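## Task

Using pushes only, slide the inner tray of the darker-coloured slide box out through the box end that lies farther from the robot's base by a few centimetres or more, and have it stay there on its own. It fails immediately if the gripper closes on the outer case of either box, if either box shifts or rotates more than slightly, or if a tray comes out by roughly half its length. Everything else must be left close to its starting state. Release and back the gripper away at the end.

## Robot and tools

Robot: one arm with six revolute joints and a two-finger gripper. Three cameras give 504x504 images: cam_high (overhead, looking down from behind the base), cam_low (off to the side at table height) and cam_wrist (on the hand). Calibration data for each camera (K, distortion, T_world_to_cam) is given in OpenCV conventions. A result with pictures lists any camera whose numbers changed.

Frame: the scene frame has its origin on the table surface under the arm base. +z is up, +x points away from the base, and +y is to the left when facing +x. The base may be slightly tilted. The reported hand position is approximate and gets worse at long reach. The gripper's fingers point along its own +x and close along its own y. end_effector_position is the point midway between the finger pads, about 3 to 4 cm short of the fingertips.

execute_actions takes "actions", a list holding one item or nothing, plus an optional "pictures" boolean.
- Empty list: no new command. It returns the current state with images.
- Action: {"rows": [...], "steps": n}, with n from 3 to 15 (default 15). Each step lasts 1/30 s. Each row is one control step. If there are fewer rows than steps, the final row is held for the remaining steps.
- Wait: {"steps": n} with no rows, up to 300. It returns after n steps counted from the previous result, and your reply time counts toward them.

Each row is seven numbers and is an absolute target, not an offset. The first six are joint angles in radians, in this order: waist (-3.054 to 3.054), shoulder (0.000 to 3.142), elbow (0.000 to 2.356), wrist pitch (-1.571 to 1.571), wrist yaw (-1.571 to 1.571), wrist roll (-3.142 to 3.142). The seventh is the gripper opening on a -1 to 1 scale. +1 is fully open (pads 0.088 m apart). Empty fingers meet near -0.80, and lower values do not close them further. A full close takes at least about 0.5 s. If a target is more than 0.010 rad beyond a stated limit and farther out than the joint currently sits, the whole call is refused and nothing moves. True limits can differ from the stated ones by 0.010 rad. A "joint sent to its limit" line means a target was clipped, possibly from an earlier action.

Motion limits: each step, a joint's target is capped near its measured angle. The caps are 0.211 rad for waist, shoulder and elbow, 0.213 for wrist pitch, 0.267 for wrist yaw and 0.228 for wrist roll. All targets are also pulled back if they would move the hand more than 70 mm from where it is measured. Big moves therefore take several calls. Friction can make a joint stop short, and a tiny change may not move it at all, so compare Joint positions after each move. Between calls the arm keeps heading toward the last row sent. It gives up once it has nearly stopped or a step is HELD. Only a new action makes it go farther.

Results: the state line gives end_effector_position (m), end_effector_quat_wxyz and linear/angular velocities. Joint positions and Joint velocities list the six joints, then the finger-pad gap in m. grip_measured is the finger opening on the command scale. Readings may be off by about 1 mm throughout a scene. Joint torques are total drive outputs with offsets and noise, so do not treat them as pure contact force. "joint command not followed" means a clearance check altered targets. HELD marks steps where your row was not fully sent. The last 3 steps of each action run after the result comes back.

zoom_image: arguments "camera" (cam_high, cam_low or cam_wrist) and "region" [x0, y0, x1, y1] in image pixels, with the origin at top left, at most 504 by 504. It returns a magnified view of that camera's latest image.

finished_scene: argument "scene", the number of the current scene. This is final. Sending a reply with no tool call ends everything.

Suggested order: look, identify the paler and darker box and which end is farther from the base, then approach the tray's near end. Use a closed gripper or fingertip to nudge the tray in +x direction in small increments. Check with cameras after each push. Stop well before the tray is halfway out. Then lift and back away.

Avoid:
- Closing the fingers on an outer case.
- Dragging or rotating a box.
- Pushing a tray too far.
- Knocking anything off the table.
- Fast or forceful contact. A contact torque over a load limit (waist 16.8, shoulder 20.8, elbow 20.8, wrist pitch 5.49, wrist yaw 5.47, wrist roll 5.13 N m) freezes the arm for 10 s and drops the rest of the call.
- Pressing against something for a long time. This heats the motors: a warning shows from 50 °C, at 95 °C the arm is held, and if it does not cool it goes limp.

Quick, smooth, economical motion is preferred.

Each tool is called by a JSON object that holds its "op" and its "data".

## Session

{"op": "execute_actions", "data": {"actions": []}}

Scene clock: 0.00 s of 3750.00 s.
end_effector_position=(+0.5078, -0.0109, +0.2638) grip_measured=+0.821 end_effector_quat_wxyz=(+0.839, +0.445, +0.235, -0.205) end_effector_velocity=(+0.000, -0.001, +0.002) end_effector_angular_velocity=(-0.014, -0.008, +0.003)
Joint positions: [-0.582  1.147  0.996  0.212 -0.697  1.537  0.079]
Joint velocities: [-0.002 -0.002 -0.002  0.007  0.007 -0.007 -0.   ]
Joint torques (N m, as the arm reports them, + toward a larger angle): no reading
Motor temperatures (°C, as the motors report them): [23 22 21 22 23 22]
Heat: hottest waist 23 °C (+0.0 °C/min).
camera_calibration (this result's frames):
cam_wrist: T_world_to_cam=[[-0.566338, -0.503794, -0.652267, 0.461245], [-0.491428, 0.841761, -0.223466, 0.335108], [0.661634, 0.193985, -0.7243, -0.0643783], [0, 0, 0, 1]] pos_world=[0.468497, -0.0372193, 0.329111]

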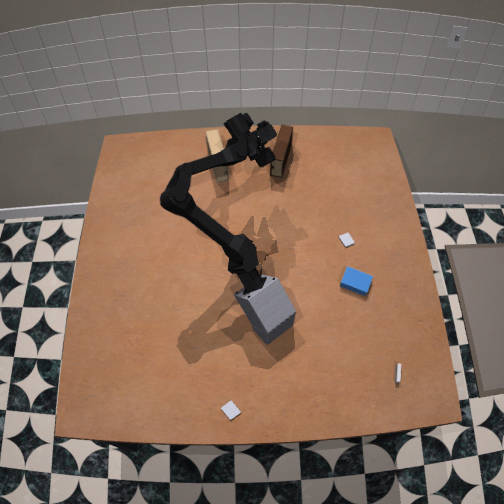

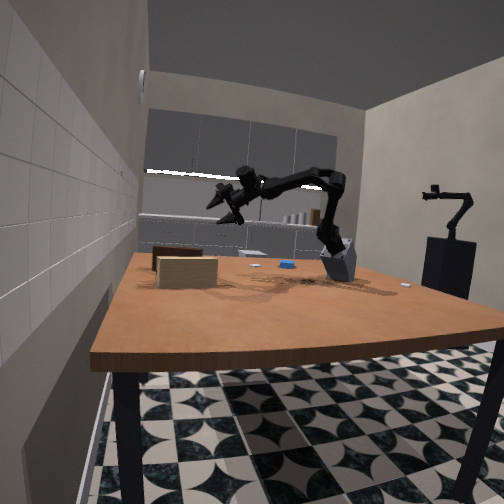

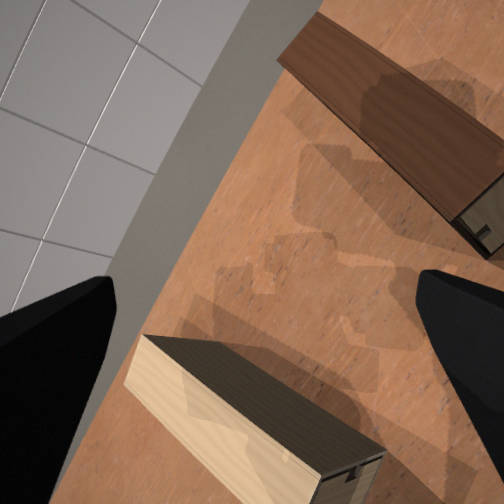

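{"op": "zoom_image", "data": {"camera": "cam_high", "region": [240,110,320,190]}}

{"op": "zoom_image", "data": {"camera": "cam_wrist", "region": [264,0,504,280]}}

Region (240, 110, 320, 190) of cam_high's 504x504 image, scaled by 6.300, with more detail than that image has.

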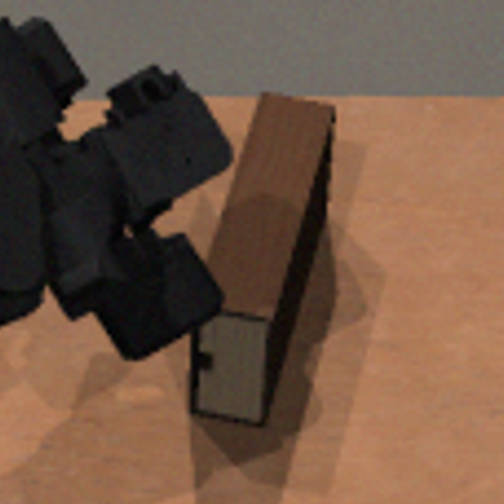

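Region (264, 0, 504, 280) of cam_wrist's 504x504 image, scaled by 1.800, with more detail than that image has; it fills the left 432 columns of this view, and the rest is white.

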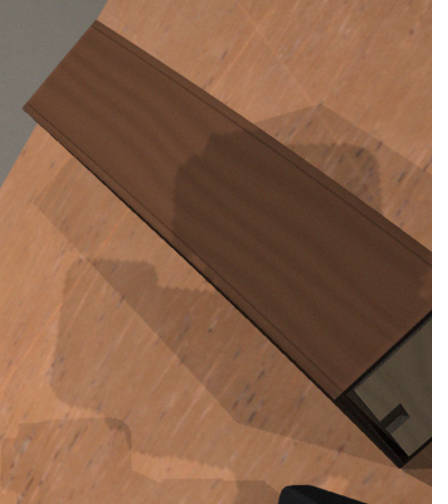

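{"op": "execute_actions", "data": {"actions": [{"rows":[[-0.4,1.15,0.62,0.9,-0.2,2.2,-1]],"steps":15}]}}

{"op": "execute_actions", "data": {"actions": [{"rows":[[-0.2,1.5,0.62,1.15,-0.083,2.2,-1]],"steps":15}]}}

{"op": "execute_actions", "data": {"actions": [{"rows":[[-0.147,1.72,0.64,1.24,-0.083,2.2,-1]],"steps":12}]}}

{"op": "execute_actions", "data": {"actions": [{"rows":[[-0.147,1.818,0.704,1.253,-0.083,2.2,-1]],"steps":15}]}}

{"op": "execute_actions", "data": {"actions": [{"steps":8}], "pictures": true}}

Scene clock: 1.00 s of 3750.00 s.
end_effector_position=(+0.4875, -0.0291, +0.2426) grip_measured=-0.595 end_effector_quat_wxyz=(+0.739, +0.652, +0.003, -0.167) end_effector_velocity=(+0.043, +0.097, +0.124) end_effector_angular_velocity=(+0.221, -0.632, +0.297)
Joint positions: [-0.407  1.153  0.63   0.851 -0.216  2.156  0.01 ]
Joint velocities: [ 0.027 -0.1   -0.002  0.579  0.125  0.432 -0.175]
Joint torques (N m, as the arm reports them, + toward a larger angle): [-2.65 -3.65  3.05  0.76  0.72  0.11]
Motor temperatures (°C, as the motors report them): [23 22 21 22 23 22]
Heat: hottest waist 23 °C (+0.0 °C/min).
Steps of this call (steps 1 to 18: nothing new was sent; steps 19 to 30: the first 12 steps of this action). Readings (joint positions):
19: [-0.557 1.146 0.965 0.275 -0.626 1.590]
20: [-0.514 1.142 0.920 0.343 -0.549 1.655]
22: [-0.445 1.139 0.815 0.459 -0.410 1.783]
26: [-0.413 1.155 0.649 0.677 -0.254 2.038]
30: the state above

Scene clock: 1.50 s of 3750.00 s.
end_effector_position=(+0.4942, -0.0403, +0.1427) grip_measured=-0.812 end_effector_quat_wxyz=(+0.696, +0.693, +0.028, -0.185) end_effector_velocity=(+0.013, +0.021, +0.022) end_effector_angular_velocity=(-0.017, -0.116, +0.085)
Joint positions: [-0.207  1.489  0.617  1.146 -0.089  2.197  0.   ]
Joint velocities: [ 0.017 -0.002  0.002  0.139  0.022 -0.007  0.   ]
Joint torques (N m, as the arm reports them, + toward a larger angle): [-3.46 -4.4   2.72  1.17  0.66  0.04]
Motor temperatures (°C, as the motors report them): [23 22 21 22 23 22]
Heat: hottest waist 23 °C (+0.0 °C/min).
Steps of this call (steps 1 to 3: the last 3 steps of your previous action; steps 4 to 15: the first 12 steps of this action). Readings (joint positions):
4: [-0.378 1.180 0.628 0.937 -0.165 2.186]
5: [-0.330 1.223 0.631 1.009 -0.141 2.188]
7: [-0.255 1.321 0.636 1.075 -0.125 2.193]
11: [-0.211 1.469 0.622 1.119 -0.096 2.197]
15: the state above

Scene clock: 1.90 s of 3750.00 s.
end_effector_position=(+0.4801, -0.0632, +0.0756) grip_measured=-0.812 end_effector_quat_wxyz=(+0.676, +0.696, +0.055, -0.235) end_effector_velocity=(+0.021, +0.020, +0.025) end_effector_angular_velocity=(+0.004, -0.133, +0.103)
Joint positions: [-0.153  1.707  0.634  1.234 -0.08   2.201  0.   ]
Joint velocities: [ 0.002  0.002  0.017  0.154 -0.007  0.007  0.   ]
Joint torques (N m, as the arm reports them, + toward a larger angle): [-3.7  -4.49  1.94  1.34  0.33 -0.11]
Motor temperatures (°C, as the motors report them): [23 22 21 22 23 22]
Heat: hottest waist 23 °C (+0.0 °C/min).
Steps of this call (steps 1 to 3: the last 3 steps of your previous action; steps 4 to 12: the first 9 steps of this action). Readings (joint positions):
4: [-0.200 1.517 0.619 1.180 -0.083 2.197]
5: [-0.187 1.557 0.631 1.208 -0.082 2.197]
7: [-0.165 1.635 0.644 1.213 -0.081 2.197]
11: [-0.153 1.706 0.634 1.229 -0.080 2.201]
12: the state above

Scene clock: 2.40 s of 3750.00 s.
end_effector_position=(+0.4955, -0.0725, +0.0753) grip_measured=-0.812 end_effector_quat_wxyz=(+0.680, +0.698, +0.046, -0.220) end_effector_velocity=(+0.001, -0.002, -0.002) end_effector_angular_velocity=(-0.004, +0.010, +0.002)
Joint positions: [-0.168  1.771  0.701  1.265 -0.081  2.206  0.   ]
Joint velocities: [-0.002  0.007  0.007 -0.007 -0.007 -0.007  0.   ]
Joint torques (N m, as the arm reports them, + toward a larger angle): [-2.44 -1.19  1.54  0.26  0.4  -0.26]
Motor temperatures (°C, as the motors report them): [23 22 21 22 23 22]
Heat: hottest waist 23 °C (+0.0 °C/min).
Steps of this call (steps 1 to 3: the last 3 steps of your previous action; steps 4 to 15: the first 12 steps of this action). Readings (joint positions):
4: [-0.152 1.721 0.645 1.245 -0.080 2.201]
5: [-0.157 1.738 0.660 1.257 -0.082 2.208]
7: [-0.164 1.758 0.685 1.260 -0.081 2.206]
11: [-0.168 1.769 0.699 1.264 -0.081 2.206]
15: the state above

Scene clock: 2.67 s of 3750.00 s.
end_effector_position=(+0.4957, -0.0726, +0.0752) grip_measured=-0.812 end_effector_quat_wxyz=(+0.680, +0.698, +0.046, -0.220) end_effector_velocity=(+0.000, +0.003, +0.000) end_effector_angular_velocity=(+0.001, +0.006, +0.022)
Joint positions: [-0.168  1.772  0.702  1.265 -0.081  2.206  0.   ]
Joint velocities: [-0.002 -0.002 -0.002  0.007 -0.022 -0.007  0.   ]
Joint torques (N m, as the arm reports them, + toward a larger angle): [-2.53 -1.27  1.71  0.24  0.4  -0.26]
Motor temperatures (°C, as the motors report them): [23 22 21 22 23 22]
Heat: hottest waist 23 °C (+0.0 °C/min).
Kept back: nothing.
Steps of this call (steps 1 to 3: the last 3 steps of your previous action; steps 4 to 8: the robot went on to your last target). Readings (joint positions):
1: [-0.168 1.771 0.702 1.265 -0.081 2.206]
2: [-0.168 1.771 0.702 1.265 -0.081 2.206]
4: [-0.168 1.772 0.702 1.265 -0.081 2.206]
8: the state above
camera_calibration (this result's frames):
cam_wrist: T_world_to_cam=[[-0.370344, 0.0895648, -0.924567, 0.266675], [-0.108353, 0.98438, 0.138761, 0.132153], [0.922554, 0.151569, -0.354855, -0.341251], [0, 0, 0, 1]] pos_world=[0.427903, -0.10225, 0.107126]

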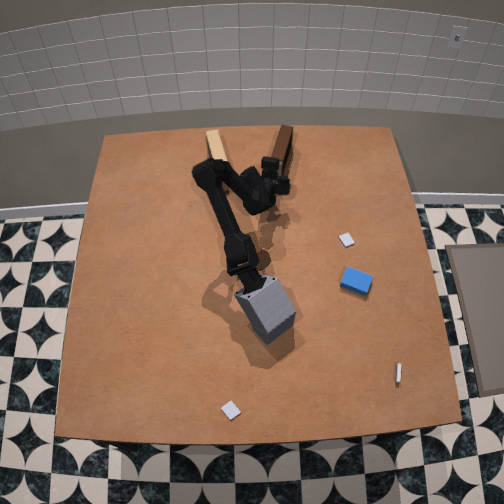

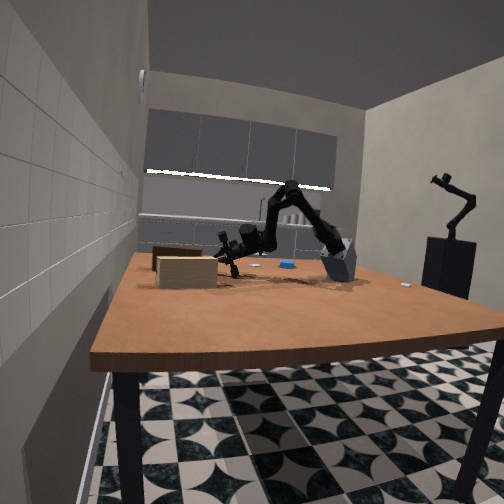

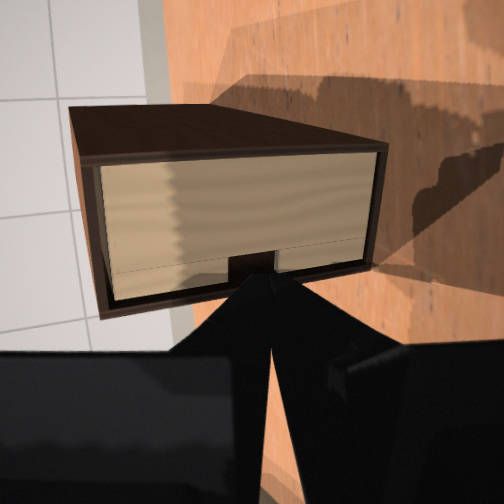

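{"op": "execute_actions", "data": {"actions": [{"rows":[[-0.175,1.7,0.7,1.3,-0.06,1.9,-1],[-0.175,1.7,0.7,1.3,-0.06,1.8,-1],[-0.175,1.7,0.7,1.3,-0.06,1.6,-1],[-0.175,1.7,0.7,1.3,-0.06,1.5,-1]],"steps":12}]}}

{"op": "execute_actions", "data": {"actions": [{"rows":[[-0.16,1.74,0.71,1.33,-0.052,1.5,-1],[-0.16,1.78,0.72,1.34,-0.052,1.5,-1],[-0.155,1.82,0.725,1.349,-0.052,1.5,-1],[-0.15,1.85,0.731,1.349,-0.052,1.5,-1],[-0.148,1.885,0.733,1.349,-0.052,1.5,-1]],"steps":15}]}}

{"op": "execute_actions", "data": {"actions": [{"steps":8}], "pictures": true}}

{"op": "zoom_image", "data": {"camera": "cam_low", "region": [140,210,300,300]}}

Scene clock: 3.47 s of 3750.00 s.
end_effector_position=(+0.5078, -0.0577, +0.1040) grip_measured=-0.812 end_effector_quat_wxyz=(+0.858, +0.481, +0.077, -0.162) end_effector_velocity=(+0.003, +0.003, +0.015) end_effector_angular_velocity=(-1.566, +0.312, +0.489)
Joint positions: [-0.173  1.711  0.702  1.299 -0.064  1.644  0.   ]
Joint velocities: [-0.017 -0.037 -0.002 -0.007 -0.007 -1.663  0.   ]
Joint torques (N m, as the arm reports them, + toward a larger angle): [-4.43 -6.36  1.61  1.31  0.63 -0.14]
Motor temperatures (°C, as the motors report them): [23 22 21 22 23 22]
Heat: hottest waist 23 °C (+0.0 °C/min).
Steps of this call (steps 1 to 15: the robot went on to your last target; steps 16 to 24: the first 9 steps of this action). Readings (joint positions):
16: [-0.169 1.763 0.702 1.270 -0.079 2.154]
17: [-0.169 1.755 0.702 1.271 -0.075 2.084]
19: [-0.170 1.740 0.702 1.286 -0.070 1.956]
23: [-0.173 1.713 0.702 1.299 -0.065 1.701]
24: the state above

Scene clock: 3.97 s of 3750.00 s.
end_effector_position=(+0.5016, -0.0784, +0.0724) grip_measured=-0.812 end_effector_quat_wxyz=(+0.887, +0.417, +0.095, -0.176) end_effector_velocity=(-0.002, -0.003, -0.004) end_effector_angular_velocity=(-0.005, +0.010, +0.002)
Joint positions: [-0.163  1.843  0.732  1.357 -0.046  1.498  0.   ]
Joint velocities: [-0.002  0.017  0.002  0.007 -0.007 -0.007  0.   ]
Joint torques (N m, as the arm reports them, + toward a larger angle): [-3.38 -2.15  1.41  0.59  0.2   0.06]
Motor temperatures (°C, as the motors report them): [23 22 21 22 23 22]
Heat: hottest waist 23 °C (+0.0 °C/min).
Steps of this call (steps 1 to 3: the last 3 steps of your previous action; steps 4 to 15: the first 12 steps of this action). Readings (joint positions):
4: [-0.173 1.712 0.702 1.305 -0.061 1.538]
5: [-0.171 1.719 0.703 1.319 -0.059 1.528]
7: [-0.166 1.754 0.717 1.339 -0.057 1.515]
11: [-0.160 1.838 0.729 1.357 -0.046 1.498]
15: the state above

Scene clock: 4.23 s of 3750.00 s.
end_effector_position=(+0.5018, -0.0786, +0.0723) grip_measured=-0.812 end_effector_quat_wxyz=(+0.887, +0.416, +0.095, -0.176) end_effector_velocity=(-0.002, -0.002, -0.002) end_effector_angular_velocity=(-0.005, +0.014, -0.001)
Joint positions: [-0.163  1.845  0.732  1.359 -0.046  1.496  0.   ]
Joint velocities: [-0.002  0.002 -0.002 -0.007 -0.007 -0.007  0.   ]
Joint torques (N m, as the arm reports them, + toward a larger angle): [-3.36 -2.26  1.43  0.51  0.22  0.06]
Motor temperatures (°C, as the motors report them): [23 22 21 22 23 22]
Heat: hottest waist 23 °C (+0.0 °C/min).
Kept back: nothing.
Steps of this call (steps 1 to 3: the last 3 steps of your previous action; steps 4 to 8: the robot went on to your last target). Readings (joint positions):
1: [-0.163 1.844 0.732 1.358 -0.046 1.497]
2: [-0.163 1.844 0.732 1.358 -0.046 1.497]
4: [-0.163 1.845 0.732 1.358 -0.046 1.496]
8: the state above
camera_calibration (this result's frames):
cam_wrist: T_world_to_cam=[[-0.402823, -0.574991, -0.712123, 0.215496], [-0.361888, 0.814697, -0.453106, 0.295815], [0.840697, 0.0751872, -0.536261, -0.298731], [0, 0, 0, 1]] pos_world=[0.445001, -0.0946305, 0.127298]

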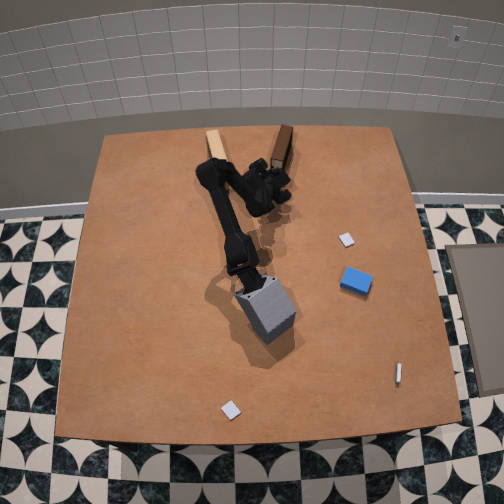

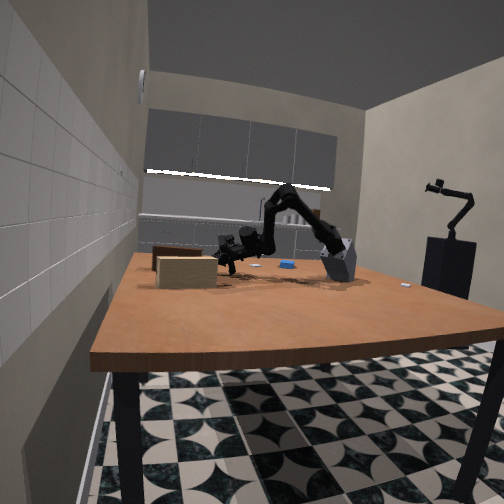

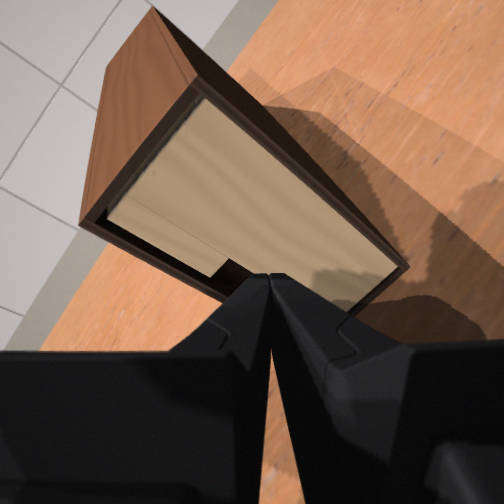

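Region (140, 210, 300, 300) of cam_low's 504x504 image, scaled by 3.150, with more detail than that image has; it fills the top 284 rows of this view, and the rest is white.

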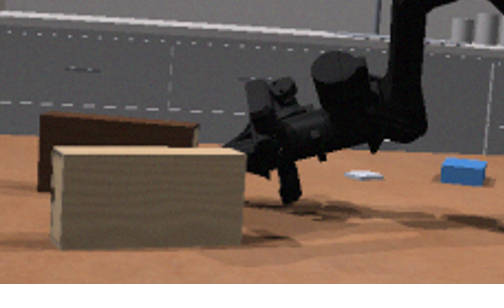

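{"op": "execute_actions", "data": {"actions": [{"rows":[[-0.19,1.78,0.66,1.4,-0.08,1.4,-1],[-0.2,1.75,0.63,1.42,-0.1,1.2,-1],[-0.21,1.75,0.62,1.44,-0.12,1.0,-1],[-0.236,1.75,0.62,1.44,-0.132,0.65,-1]],"steps":15}]}}

{"op": "execute_actions", "data": {"actions": [{"rows":[[-0.236,1.8,0.64,1.46,-0.132,0.65,0.23]],"steps":12}]}}

{"op": "execute_actions", "data": {"actions": [{"rows":[[-0.236,1.85,0.66,1.47,-0.132,0.65,0.23],[-0.236,1.88,0.67,1.48,-0.132,0.65,0.23],[-0.236,1.91,0.68,1.49,-0.132,0.65,0.23],[-0.236,1.94,0.69,1.49,-0.132,0.65,0.23],[-0.236,1.97,0.7,1.49,-0.132,0.65,0.23],[-0.236,2.0,0.713,1.49,-0.132,0.65,0.23]],"steps":15}]}}

{"op": "execute_actions", "data": {"actions": [{"steps":8}], "pictures": true}}

Scene clock: 5.23 s of 3750.00 s.
end_effector_position=(+0.4858, -0.0760, +0.1065) grip_measured=-0.812 end_effector_quat_wxyz=(+0.982, +0.073, +0.134, -0.108) end_effector_velocity=(-0.011, -0.000, -0.006) end_effector_angular_velocity=(-1.457, +0.339, +0.440)
Joint positions: [-0.234  1.761  0.629  1.437 -0.125  0.788  0.   ]
Joint velocities: [-0.007 -0.002 -0.037  0.007 -0.037 -1.56   0.   ]
Joint torques (N m, as the arm reports them, + toward a larger angle): [-4.6  -6.1   0.86  1.44  0.3  -0.09]
Motor temperatures (°C, as the motors report them): [23 22 21 22 23 22]
Heat: hottest waist 23 °C (+0.0 °C/min).
Steps of this call (steps 1 to 15: the robot went on to your last target; steps 16 to 18: nothing new was sent; steps 19 to 30: the first 12 steps of this action). Readings (joint positions):
19: [-0.165 1.839 0.725 1.362 -0.054 1.477]
20: [-0.170 1.827 0.705 1.373 -0.067 1.417]
22: [-0.191 1.800 0.657 1.407 -0.096 1.288]
26: [-0.230 1.767 0.633 1.433 -0.117 1.034]
30: the state above

Scene clock: 5.63 s of 3750.00 s.
end_effector_position=(+0.4853, -0.0785, +0.1033) grip_measured=+0.042 end_effector_quat_wxyz=(+0.985, +0.007, +0.140, -0.098) end_effector_velocity=(-0.002, -0.006, -0.004) end_effector_angular_velocity=(-0.008, +0.012, -0.005)
Joint positions: [-0.235  1.784  0.633  1.458 -0.127  0.655  0.041]
Joint velocities: [-0.007  0.022  0.002  0.007 -0.007 -0.007  0.175]
Joint torques (N m, as the arm reports them, + toward a larger angle): [-4.66 -3.82  1.93  1.46  0.29 -0.07]
Motor temperatures (°C, as the motors report them): [23 23 21 22 23 22]
Heat: hottest waist 23 °C (+0.0 °C/min).
Steps of this call (steps 1 to 3: the last 3 steps of your previous action; steps 4 to 12: the first 9 steps of this action). Readings (joint positions):
4: [-0.234 1.763 0.627 1.443 -0.127 0.687]
5: [-0.234 1.766 0.628 1.450 -0.127 0.677]
7: [-0.235 1.774 0.632 1.454 -0.127 0.665]
11: [-0.235 1.783 0.633 1.457 -0.127 0.656]
12: the state above

Scene clock: 6.13 s of 3750.00 s.
end_effector_position=(+0.4730, -0.1172, +0.0537) grip_measured=+0.229 end_effector_quat_wxyz=(+0.975, +0.012, +0.181, -0.129) end_effector_velocity=(+0.018, +0.003, +0.007) end_effector_angular_velocity=(-0.012, -0.050, +0.051)
Joint positions: [-0.235  1.986  0.701  1.486 -0.128  0.653  0.05 ]
Joint velocities: [-0.002  0.022  0.056  0.037 -0.007 -0.007 -0.   ]
Joint torques (N m, as the arm reports them, + toward a larger angle): [-5.25 -4.42  1.62  1.58  0.31 -0.1 ]
Motor temperatures (°C, as the motors report them): [23 23 21 22 23 22]
Heat: hottest waist 23 °C (+0.0 °C/min).
Steps of this call (steps 1 to 3: the last 3 steps of your previous action; steps 4 to 15: the first 12 steps of this action). Readings (joint positions):
4: [-0.235 1.792 0.638 1.465 -0.128 0.653]
5: [-0.235 1.806 0.646 1.472 -0.128 0.653]
7: [-0.235 1.851 0.667 1.481 -0.128 0.653]
11: [-0.235 1.955 0.697 1.485 -0.128 0.653]
15: the state above

Scene clock: 6.40 s of 3750.00 s.
end_effector_position=(+0.4758, -0.1164, +0.0552) grip_measured=+0.230 end_effector_quat_wxyz=(+0.976, +0.012, +0.177, -0.126) end_effector_velocity=(+0.000, -0.001, +0.003) end_effector_angular_velocity=(+0.005, -0.007, +0.003)
Joint positions: [-0.235  1.986  0.709  1.49  -0.128  0.653  0.05 ]
Joint velocities: [-0.007 -0.002 -0.002  0.007 -0.007  0.007 -0.   ]
Joint torques (N m, as the arm reports them, + toward a larger angle): [-5.25 -4.16  1.25  1.31  0.3  -0.09]
Motor temperatures (°C, as the motors report them): [23 23 21 22 23 22]
Heat: hottest waist 23 °C (+0.0 °C/min).
Kept back: nothing.
Steps of this call (steps 1 to 3: the last 3 steps of your previous action; steps 4 to 8: the robot went on to your last target). Readings (joint positions):
1: [-0.235 1.986 0.703 1.488 -0.128 0.653]
2: [-0.235 1.986 0.706 1.489 -0.128 0.653]
4: [-0.235 1.986 0.709 1.490 -0.128 0.653]
8: the state above
camera_calibration (this result's frames):
cam_wrist: T_world_to_cam=[[-0.267132, -0.963605, 0.0102361, 0.0214488], [-0.655312, 0.173858, -0.735078, 0.390012], [0.706545, -0.203071, -0.677906, -0.243964], [0, 0, 0, 1]] pos_world=[0.43368, -0.0966805, 0.121085]

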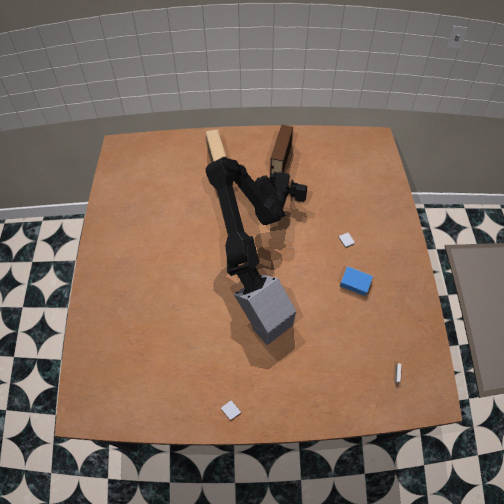

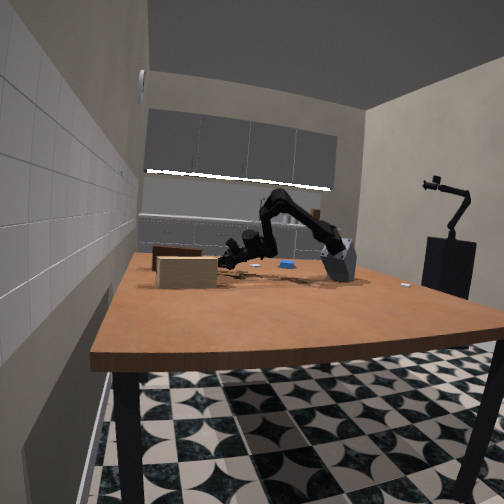

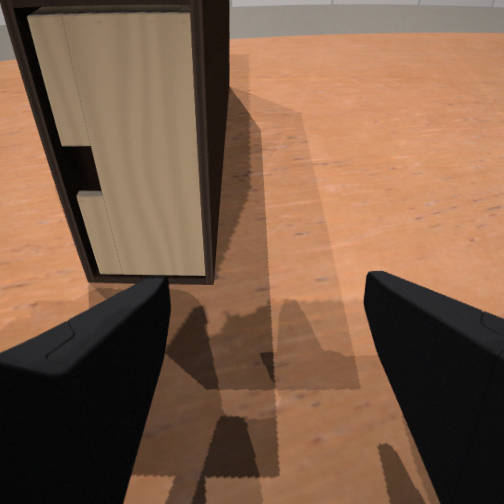

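{"op": "execute_actions", "data": {"actions": [{"rows":[[-0.236,2.0,0.72,1.484,-0.132,0.65,0.4],[-0.236,2.0,0.735,1.472,-0.132,0.65,0.5],[-0.237,2.003,0.75,1.46,-0.133,0.65,0.52],[-0.238,2.006,0.765,1.447,-0.134,0.65,0.52],[-0.239,2.009,0.78,1.434,-0.135,0.65,0.52],[-0.24,2.012,0.795,1.421,-0.136,0.65,0.52],[-0.241,2.015,0.81,1.408,-0.137,0.65,0.52],[-0.242,2.018,0.825,1.396,-0.138,0.65,0.52],[-0.243,2.021,0.84,1.383,-0.139,0.65,0.52],[-0.244,2.024,0.855,1.37,-0.14,0.65,0.52]],"steps":15}]}}

{"op": "execute_actions", "data": {"actions": [{"steps":8}], "pictures": true}}

Scene clock: 7.03 s of 3750.00 s.
end_effector_position=(+0.5051, -0.1240, +0.0551) grip_measured=+0.514 end_effector_quat_wxyz=(+0.977, +0.010, +0.174, -0.125) end_effector_velocity=(+0.053, -0.015, +0.007) end_effector_angular_velocity=(-0.019, -0.021, +0.007)
Joint positions: [-0.242  2.004  0.835  1.388 -0.134  0.653  0.064]
Joint velocities: [-0.022  0.032  0.222 -0.168 -0.007 -0.007  0.003]
Joint torques (N m, as the arm reports them, + toward a larger angle): [-5.58 -4.25  1.37  1.11  0.27 -0.09]
Motor temperatures (°C, as the motors report them): [23 23 21 23 23 22]
Heat: hottest waist 23 °C (+0.0 °C/min).
Steps of this call (steps 1 to 7: the robot went on to your last target; steps 8 to 19: the first 12 steps of this action). Readings (joint positions):
8: [-0.235 1.986 0.710 1.490 -0.128 0.653]
9: [-0.235 1.986 0.713 1.486 -0.128 0.653]
11: [-0.236 1.988 0.730 1.471 -0.128 0.653]
15: [-0.239 1.995 0.784 1.428 -0.131 0.653]
19: the state above

Scene clock: 7.30 s of 3750.00 s.
end_effector_position=(+0.5079, -0.1254, +0.0544) grip_measured=+0.519 end_effector_quat_wxyz=(+0.976, +0.011, +0.176, -0.126) end_effector_velocity=(-0.004, -0.006, -0.008) end_effector_angular_velocity=(-0.000, +0.037, -0.020)
Joint positions: [-0.244  2.007  0.849  1.373 -0.135  0.653  0.064]
Joint velocities: [-0.002  0.007  0.002 -0.037 -0.007 -0.007  0.   ]
Joint torques (N m, as the arm reports them, + toward a larger angle): [-5.67 -4.26  1.74  1.1   0.29 -0.1 ]
Motor temperatures (°C, as the motors report them): [23 23 21 23 23 22]
Heat: hottest waist 23 °C (+0.0 °C/min).
Kept back: nothing.
Steps of this call (steps 1 to 3: the last 3 steps of your previous action; steps 4 to 8: the robot went on to your last target). Readings (joint positions):
1: [-0.243 2.005 0.840 1.384 -0.134 0.653]
2: [-0.243 2.005 0.844 1.381 -0.135 0.653]
4: [-0.244 2.006 0.847 1.376 -0.135 0.653]
8: the state above
camera_calibration (this result's frames):
cam_wrist: T_world_to_cam=[[-0.265936, -0.963917, 0.0119037, 0.0206066], [-0.654675, 0.171528, -0.736192, 0.411471], [0.707586, -0.203573, -0.676668, -0.26971], [0, 0, 0, 1]] pos_world=[0.465703, -0.105621, 0.120173]

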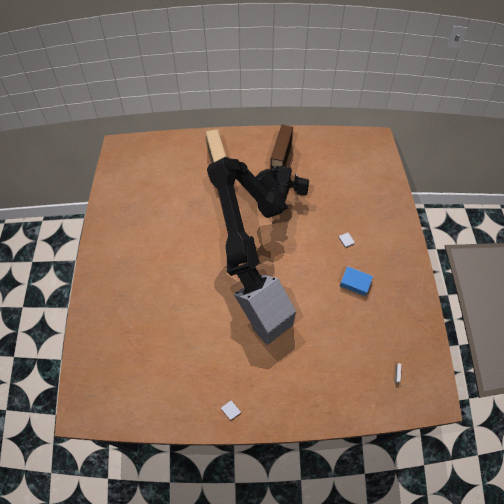

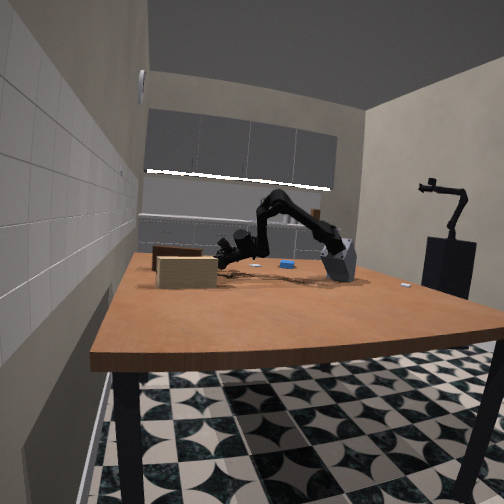

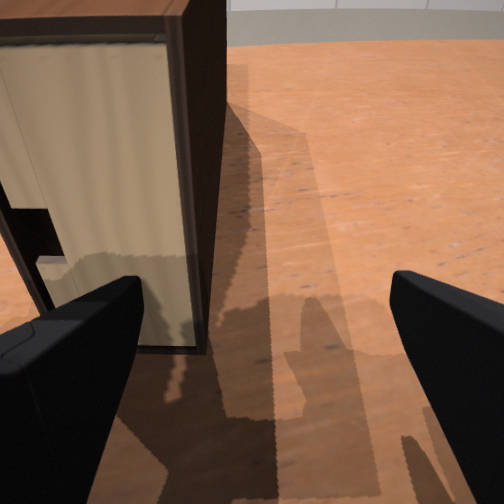

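{"op": "execute_actions", "data": {"actions": [{"rows":[[-0.245,2.027,0.87,1.358,-0.141,0.65,0.45],[-0.246,2.03,0.885,1.346,-0.142,0.65,0.45],[-0.247,2.033,0.9,1.334,-0.143,0.65,0.45],[-0.248,2.036,0.915,1.322,-0.144,0.65,0.45],[-0.249,2.039,0.93,1.31,-0.145,0.65,0.45],[-0.25,2.042,0.945,1.298,-0.146,0.65,0.45],[-0.251,2.045,0.96,1.286,-0.147,0.65,0.45],[-0.252,2.048,0.975,1.274,-0.148,0.65,0.45],[-0.253,2.051,0.99,1.262,-0.149,0.65,0.45],[-0.254,2.054,1.005,1.25,-0.15,0.65,0.45],[-0.255,2.057,1.02,1.238,-0.151,0.65,0.45],[-0.256,2.06,1.035,1.226,-0.152,0.65,0.45],[-0.257,2.063,1.05,1.214,-0.153,0.65,0.45]],"steps":15}]}}

{"op": "execute_actions", "data": {"actions": [{"steps":8}], "pictures": true}}

{"op": "zoom_image", "data": {"camera": "cam_high", "region": [240,110,320,190]}}

Scene clock: 7.93 s of 3750.00 s.
end_effector_position=(+0.5391, -0.1337, +0.0541) grip_measured=+0.451 end_effector_quat_wxyz=(+0.976, +0.010, +0.178, -0.125) end_effector_velocity=(+0.093, -0.028, +0.001) end_effector_angular_velocity=(-0.020, +0.031, -0.004)
Joint positions: [-0.252  2.036  0.991  1.258 -0.146  0.653  0.061]
Joint velocities: [-0.032  0.09   0.437 -0.374 -0.037 -0.022 -0.001]
Joint torques (N m, as the arm reports them, + toward a larger angle): [-6.22 -4.76  2.46  1.18  0.34 -0.08]
Motor temperatures (°C, as the motors report them): [24 23 21 23 23 22]
Heat: hottest waist 24 °C (+7.6 °C/min).
Steps of this call (steps 1 to 7: the robot went on to your last target; steps 8 to 19: the first 12 steps of this action). Readings (joint positions):
8: [-0.244 2.008 0.852 1.370 -0.136 0.653]
9: [-0.244 2.009 0.857 1.363 -0.136 0.653]
11: [-0.245 2.014 0.878 1.347 -0.138 0.653]
15: [-0.248 2.025 0.933 1.304 -0.142 0.653]
19: the state above

Scene clock: 8.20 s of 3750.00 s.
end_effector_position=(+0.5506, -0.1361, +0.0562) grip_measured=+0.450 end_effector_quat_wxyz=(+0.976, +0.009, +0.176, -0.124) end_effector_velocity=(+0.005, -0.001, +0.000) end_effector_angular_velocity=(-0.005, +0.006, +0.005)
Joint positions: [-0.256  2.044  1.041  1.219 -0.149  0.652  0.061]
Joint velocities: [-0.002  0.002  0.022 -0.022 -0.007 -0.007 -0.   ]
Joint torques (N m, as the arm reports them, + toward a larger angle): [-6.34 -4.77  2.54  1.14  0.32 -0.07]
Motor temperatures (°C, as the motors report them): [24 23 21 23 23 22]
Heat: hottest waist 24 °C (+7.3 °C/min).
Kept back: nothing.
Steps of this call (steps 1 to 3: the last 3 steps of your previous action; steps 4 to 8: the robot went on to your last target). Readings (joint positions):
1: [-0.253 2.039 1.006 1.246 -0.147 0.653]
2: [-0.253 2.041 1.018 1.236 -0.148 0.653]
4: [-0.255 2.044 1.033 1.226 -0.148 0.652]
8: the state above
camera_calibration (this result's frames):
cam_wrist: T_world_to_cam=[[-0.263086, -0.964662, 0.0146111, 0.0197652], [-0.655692, 0.167672, -0.736175, 0.442624], [0.70771, -0.203258, -0.676633, -0.300975], [0, 0, 0, 1]] pos_world=[0.508428, -0.116325, 0.121911]

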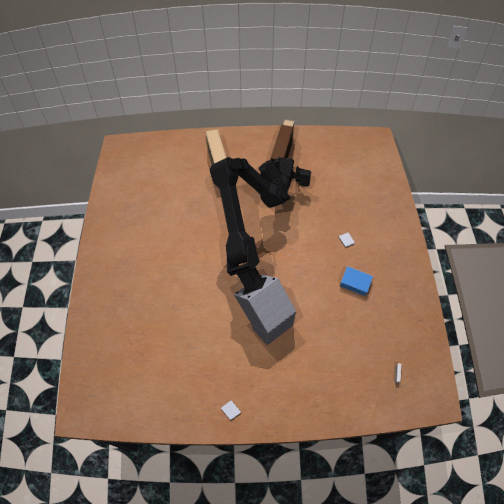

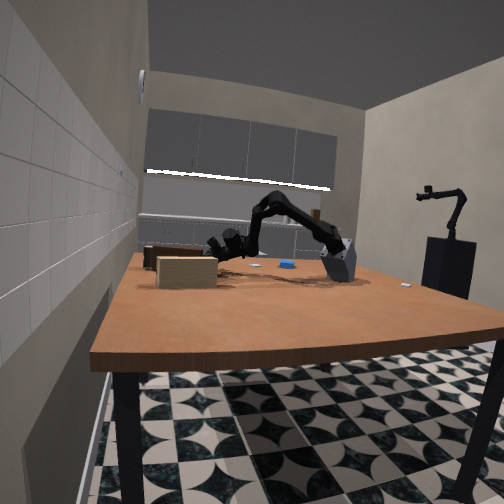

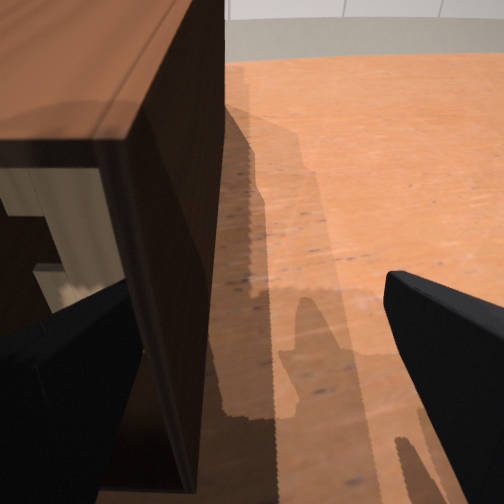

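Region (240, 110, 320, 190) of cam_high's 504x504 image, scaled by 6.300, with more detail than that image has.

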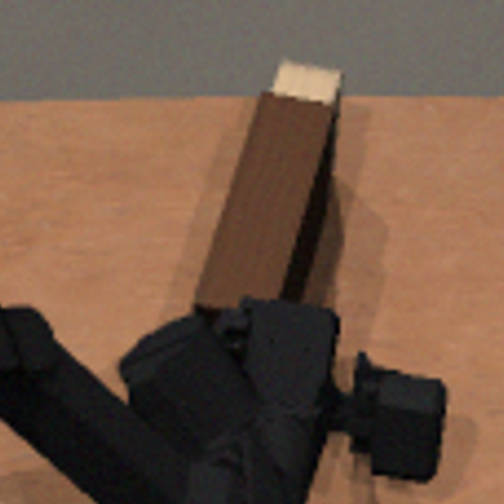

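{"op": "execute_actions", "data": {"actions": [{"rows":[[-0.259,2.068,1.065,1.202,-0.154,0.65,0.45],[-0.26,2.072,1.08,1.19,-0.155,0.65,0.45],[-0.261,2.076,1.095,1.178,-0.156,0.65,0.45]],"steps":15}]}}

{"op": "execute_actions", "data": {"actions": [{"rows":[[-0.259,2.055,1.06,1.206,-0.154,0.65,0.45],[-0.257,2.05,1.025,1.234,-0.152,0.65,0.45],[-0.255,2.045,0.99,1.262,-0.15,0.65,0.45],[-0.253,2.04,0.955,1.29,-0.148,0.65,0.45],[-0.251,2.035,0.92,1.318,-0.146,0.65,0.45],[-0.249,2.03,0.885,1.346,-0.144,0.65,0.45],[-0.247,2.02,0.85,1.374,-0.142,0.65,0.45],[-0.245,2.01,0.815,1.402,-0.14,0.65,0.45],[-0.243,2.0,0.78,1.43,-0.138,0.65,0.45],[-0.241,1.99,0.745,1.458,-0.136,0.65,0.45],[-0.239,1.975,0.71,1.486,-0.134,0.65,0.45]],"steps":15}]}}

{"op": "execute_actions", "data": {"actions": [{"rows":[[-0.3,1.45,0.45,1.45,-0.13,0.65,0.45]],"steps":15}]}}

{"op": "execute_actions", "data": {"actions": [{"steps":8}], "pictures": true}}

Scene clock: 8.80 s of 3750.00 s.
end_effector_position=(+0.5598, -0.1398, +0.0560) grip_measured=+0.450 end_effector_quat_wxyz=(+0.976, +0.009, +0.178, -0.126) end_effector_velocity=(+0.001, -0.001, -0.001) end_effector_angular_velocity=(-0.017, +0.017, +0.004)
Joint positions: [-0.26   2.057  1.088  1.181 -0.152  0.652  0.061]
Joint velocities: [-0.002 -0.002  0.007 -0.022 -0.007 -0.022 -0.   ]
Joint torques (N m, as the arm reports them, + toward a larger angle): [-6.41 -4.91  2.69  1.15  0.32 -0.07]
Motor temperatures (°C, as the motors report them): [24 23 21 23 23 22]
Heat: hottest waist 24 °C (+6.8 °C/min).
Steps of this call (steps 1 to 6: the robot went on to your last target; steps 7 to 18: the first 12 steps of this action). Readings (joint positions):
7: [-0.256 2.045 1.046 1.215 -0.149 0.652]
8: [-0.256 2.047 1.052 1.208 -0.150 0.652]
10: [-0.258 2.053 1.071 1.194 -0.151 0.652]
14: [-0.260 2.057 1.085 1.184 -0.152 0.652]
18: the state above

Scene clock: 9.30 s of 3750.00 s.
end_effector_position=(+0.4859, -0.1266, +0.0504) grip_measured=+0.450 end_effector_quat_wxyz=(+0.974, +0.011, +0.184, -0.130) end_effector_velocity=(-0.163, +0.085, +0.036) end_effector_angular_velocity=(+0.016, +0.002, +0.034)
Joint positions: [-0.247  2.011  0.771  1.435 -0.141  0.652  0.061]
Joint velocities: [ 0.056 -0.286 -0.818  0.549  0.022 -0.007 -0.   ]
Joint torques (N m, as the arm reports them, + toward a larger angle): [-4.99 -6.6   1.6   1.43  0.7  -0.07]
Motor temperatures (°C, as the motors report them): [24 23 21 23 23 22]
Heat: hottest waist 24 °C (+6.5 °C/min).
Steps of this call (steps 1 to 3: the last 3 steps of your previous action; steps 4 to 15: the first 12 steps of this action). Readings (joint positions):
4: [-0.260 2.058 1.087 1.184 -0.152 0.652]
5: [-0.260 2.057 1.078 1.198 -0.152 0.652]
7: [-0.260 2.054 1.038 1.239 -0.152 0.652]
11: [-0.256 2.042 0.908 1.333 -0.148 0.652]
15: the state above

Scene clock: 9.80 s of 3750.00 s.
end_effector_position=(+0.4665, -0.0391, +0.1849) grip_measured=+0.450 end_effector_quat_wxyz=(+0.995, -0.020, +0.069, -0.072) end_effector_velocity=(+0.008, +0.050, +0.061) end_effector_angular_velocity=(-0.035, -0.116, +0.105)
Joint positions: [-0.298  1.469  0.468  1.46  -0.133  0.652  0.061]
Joint velocities: [-0.007 -0.261 -0.022 -0.081 -0.007 -0.007  0.   ]
Joint torques (N m, as the arm reports them, + toward a larger angle): [-3.63 -3.61  0.51  0.57  0.65 -0.06]
Motor temperatures (°C, as the motors report them): [24 23 21 23 23 22]
Heat: hottest waist 24 °C (+6.1 °C/min).
Steps of this call (steps 1 to 3: the last 3 steps of your previous action; steps 4 to 15: the first 12 steps of this action). Readings (joint positions):
4: [-0.248 1.962 0.698 1.457 -0.138 0.652]
5: [-0.259 1.913 0.642 1.451 -0.137 0.652]
7: [-0.285 1.799 0.535 1.454 -0.133 0.652]
11: [-0.298 1.580 0.469 1.451 -0.132 0.652]
15: the state above

Scene clock: 10.07 s of 3750.00 s.
end_effector_position=(+0.4638, -0.0397, +0.1836) grip_measured=+0.450 end_effector_quat_wxyz=(+0.994, -0.019, +0.073, -0.075) end_effector_velocity=(+0.001, +0.009, +0.005) end_effector_angular_velocity=(-0.005, -0.004, +0.037)
Joint positions: [-0.298  1.462  0.458  1.451 -0.133  0.652  0.061]
Joint velocities: [ 0.002 -0.022 -0.002  0.007 -0.022 -0.007 -0.   ]
Joint torques (N m, as the arm reports them, + toward a larger angle): [-3.62 -4.94  1.3   1.19  0.64 -0.06]
Motor temperatures (°C, as the motors report them): [24 23 21 23 23 22]
Heat: hottest waist 24 °C (+6.0 °C/min).
Kept back: nothing.
Steps of this call (steps 1 to 3: the last 3 steps of your previous action; steps 4 to 8: the robot went on to your last target). Readings (joint positions):
1: [-0.298 1.464 0.467 1.456 -0.133 0.652]
2: [-0.298 1.463 0.465 1.453 -0.133 0.652]
4: [-0.298 1.462 0.460 1.451 -0.133 0.652]
8: the state above
camera_calibration (this result's frames):
cam_wrist: T_world_to_cam=[[-0.160802, -0.986422, 0.0333809, 0.036336], [-0.505244, 0.0532148, -0.861334, 0.411977], [0.847863, -0.15537, -0.506941, -0.227929], [0, 0, 0, 1]] pos_world=[0.407244, -0.021494, 0.23809]

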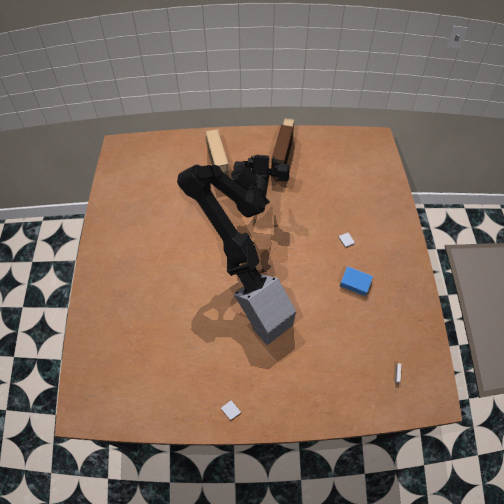

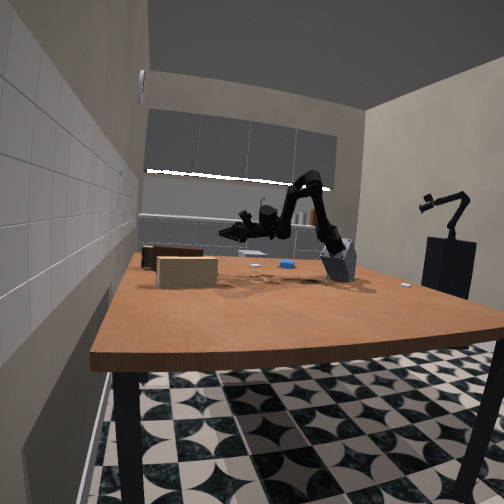

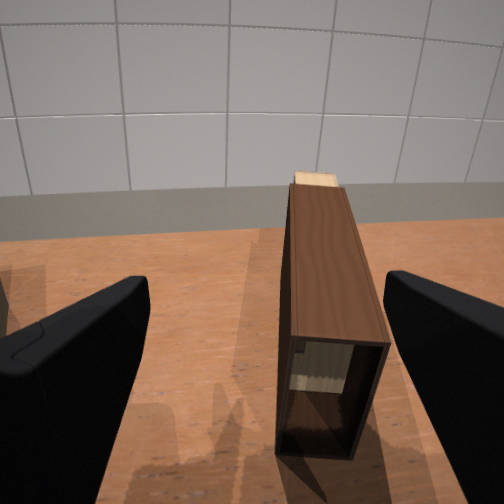

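{"op": "finished_scene", "data": {"scene": 2}}

The scene is finished: the task was done.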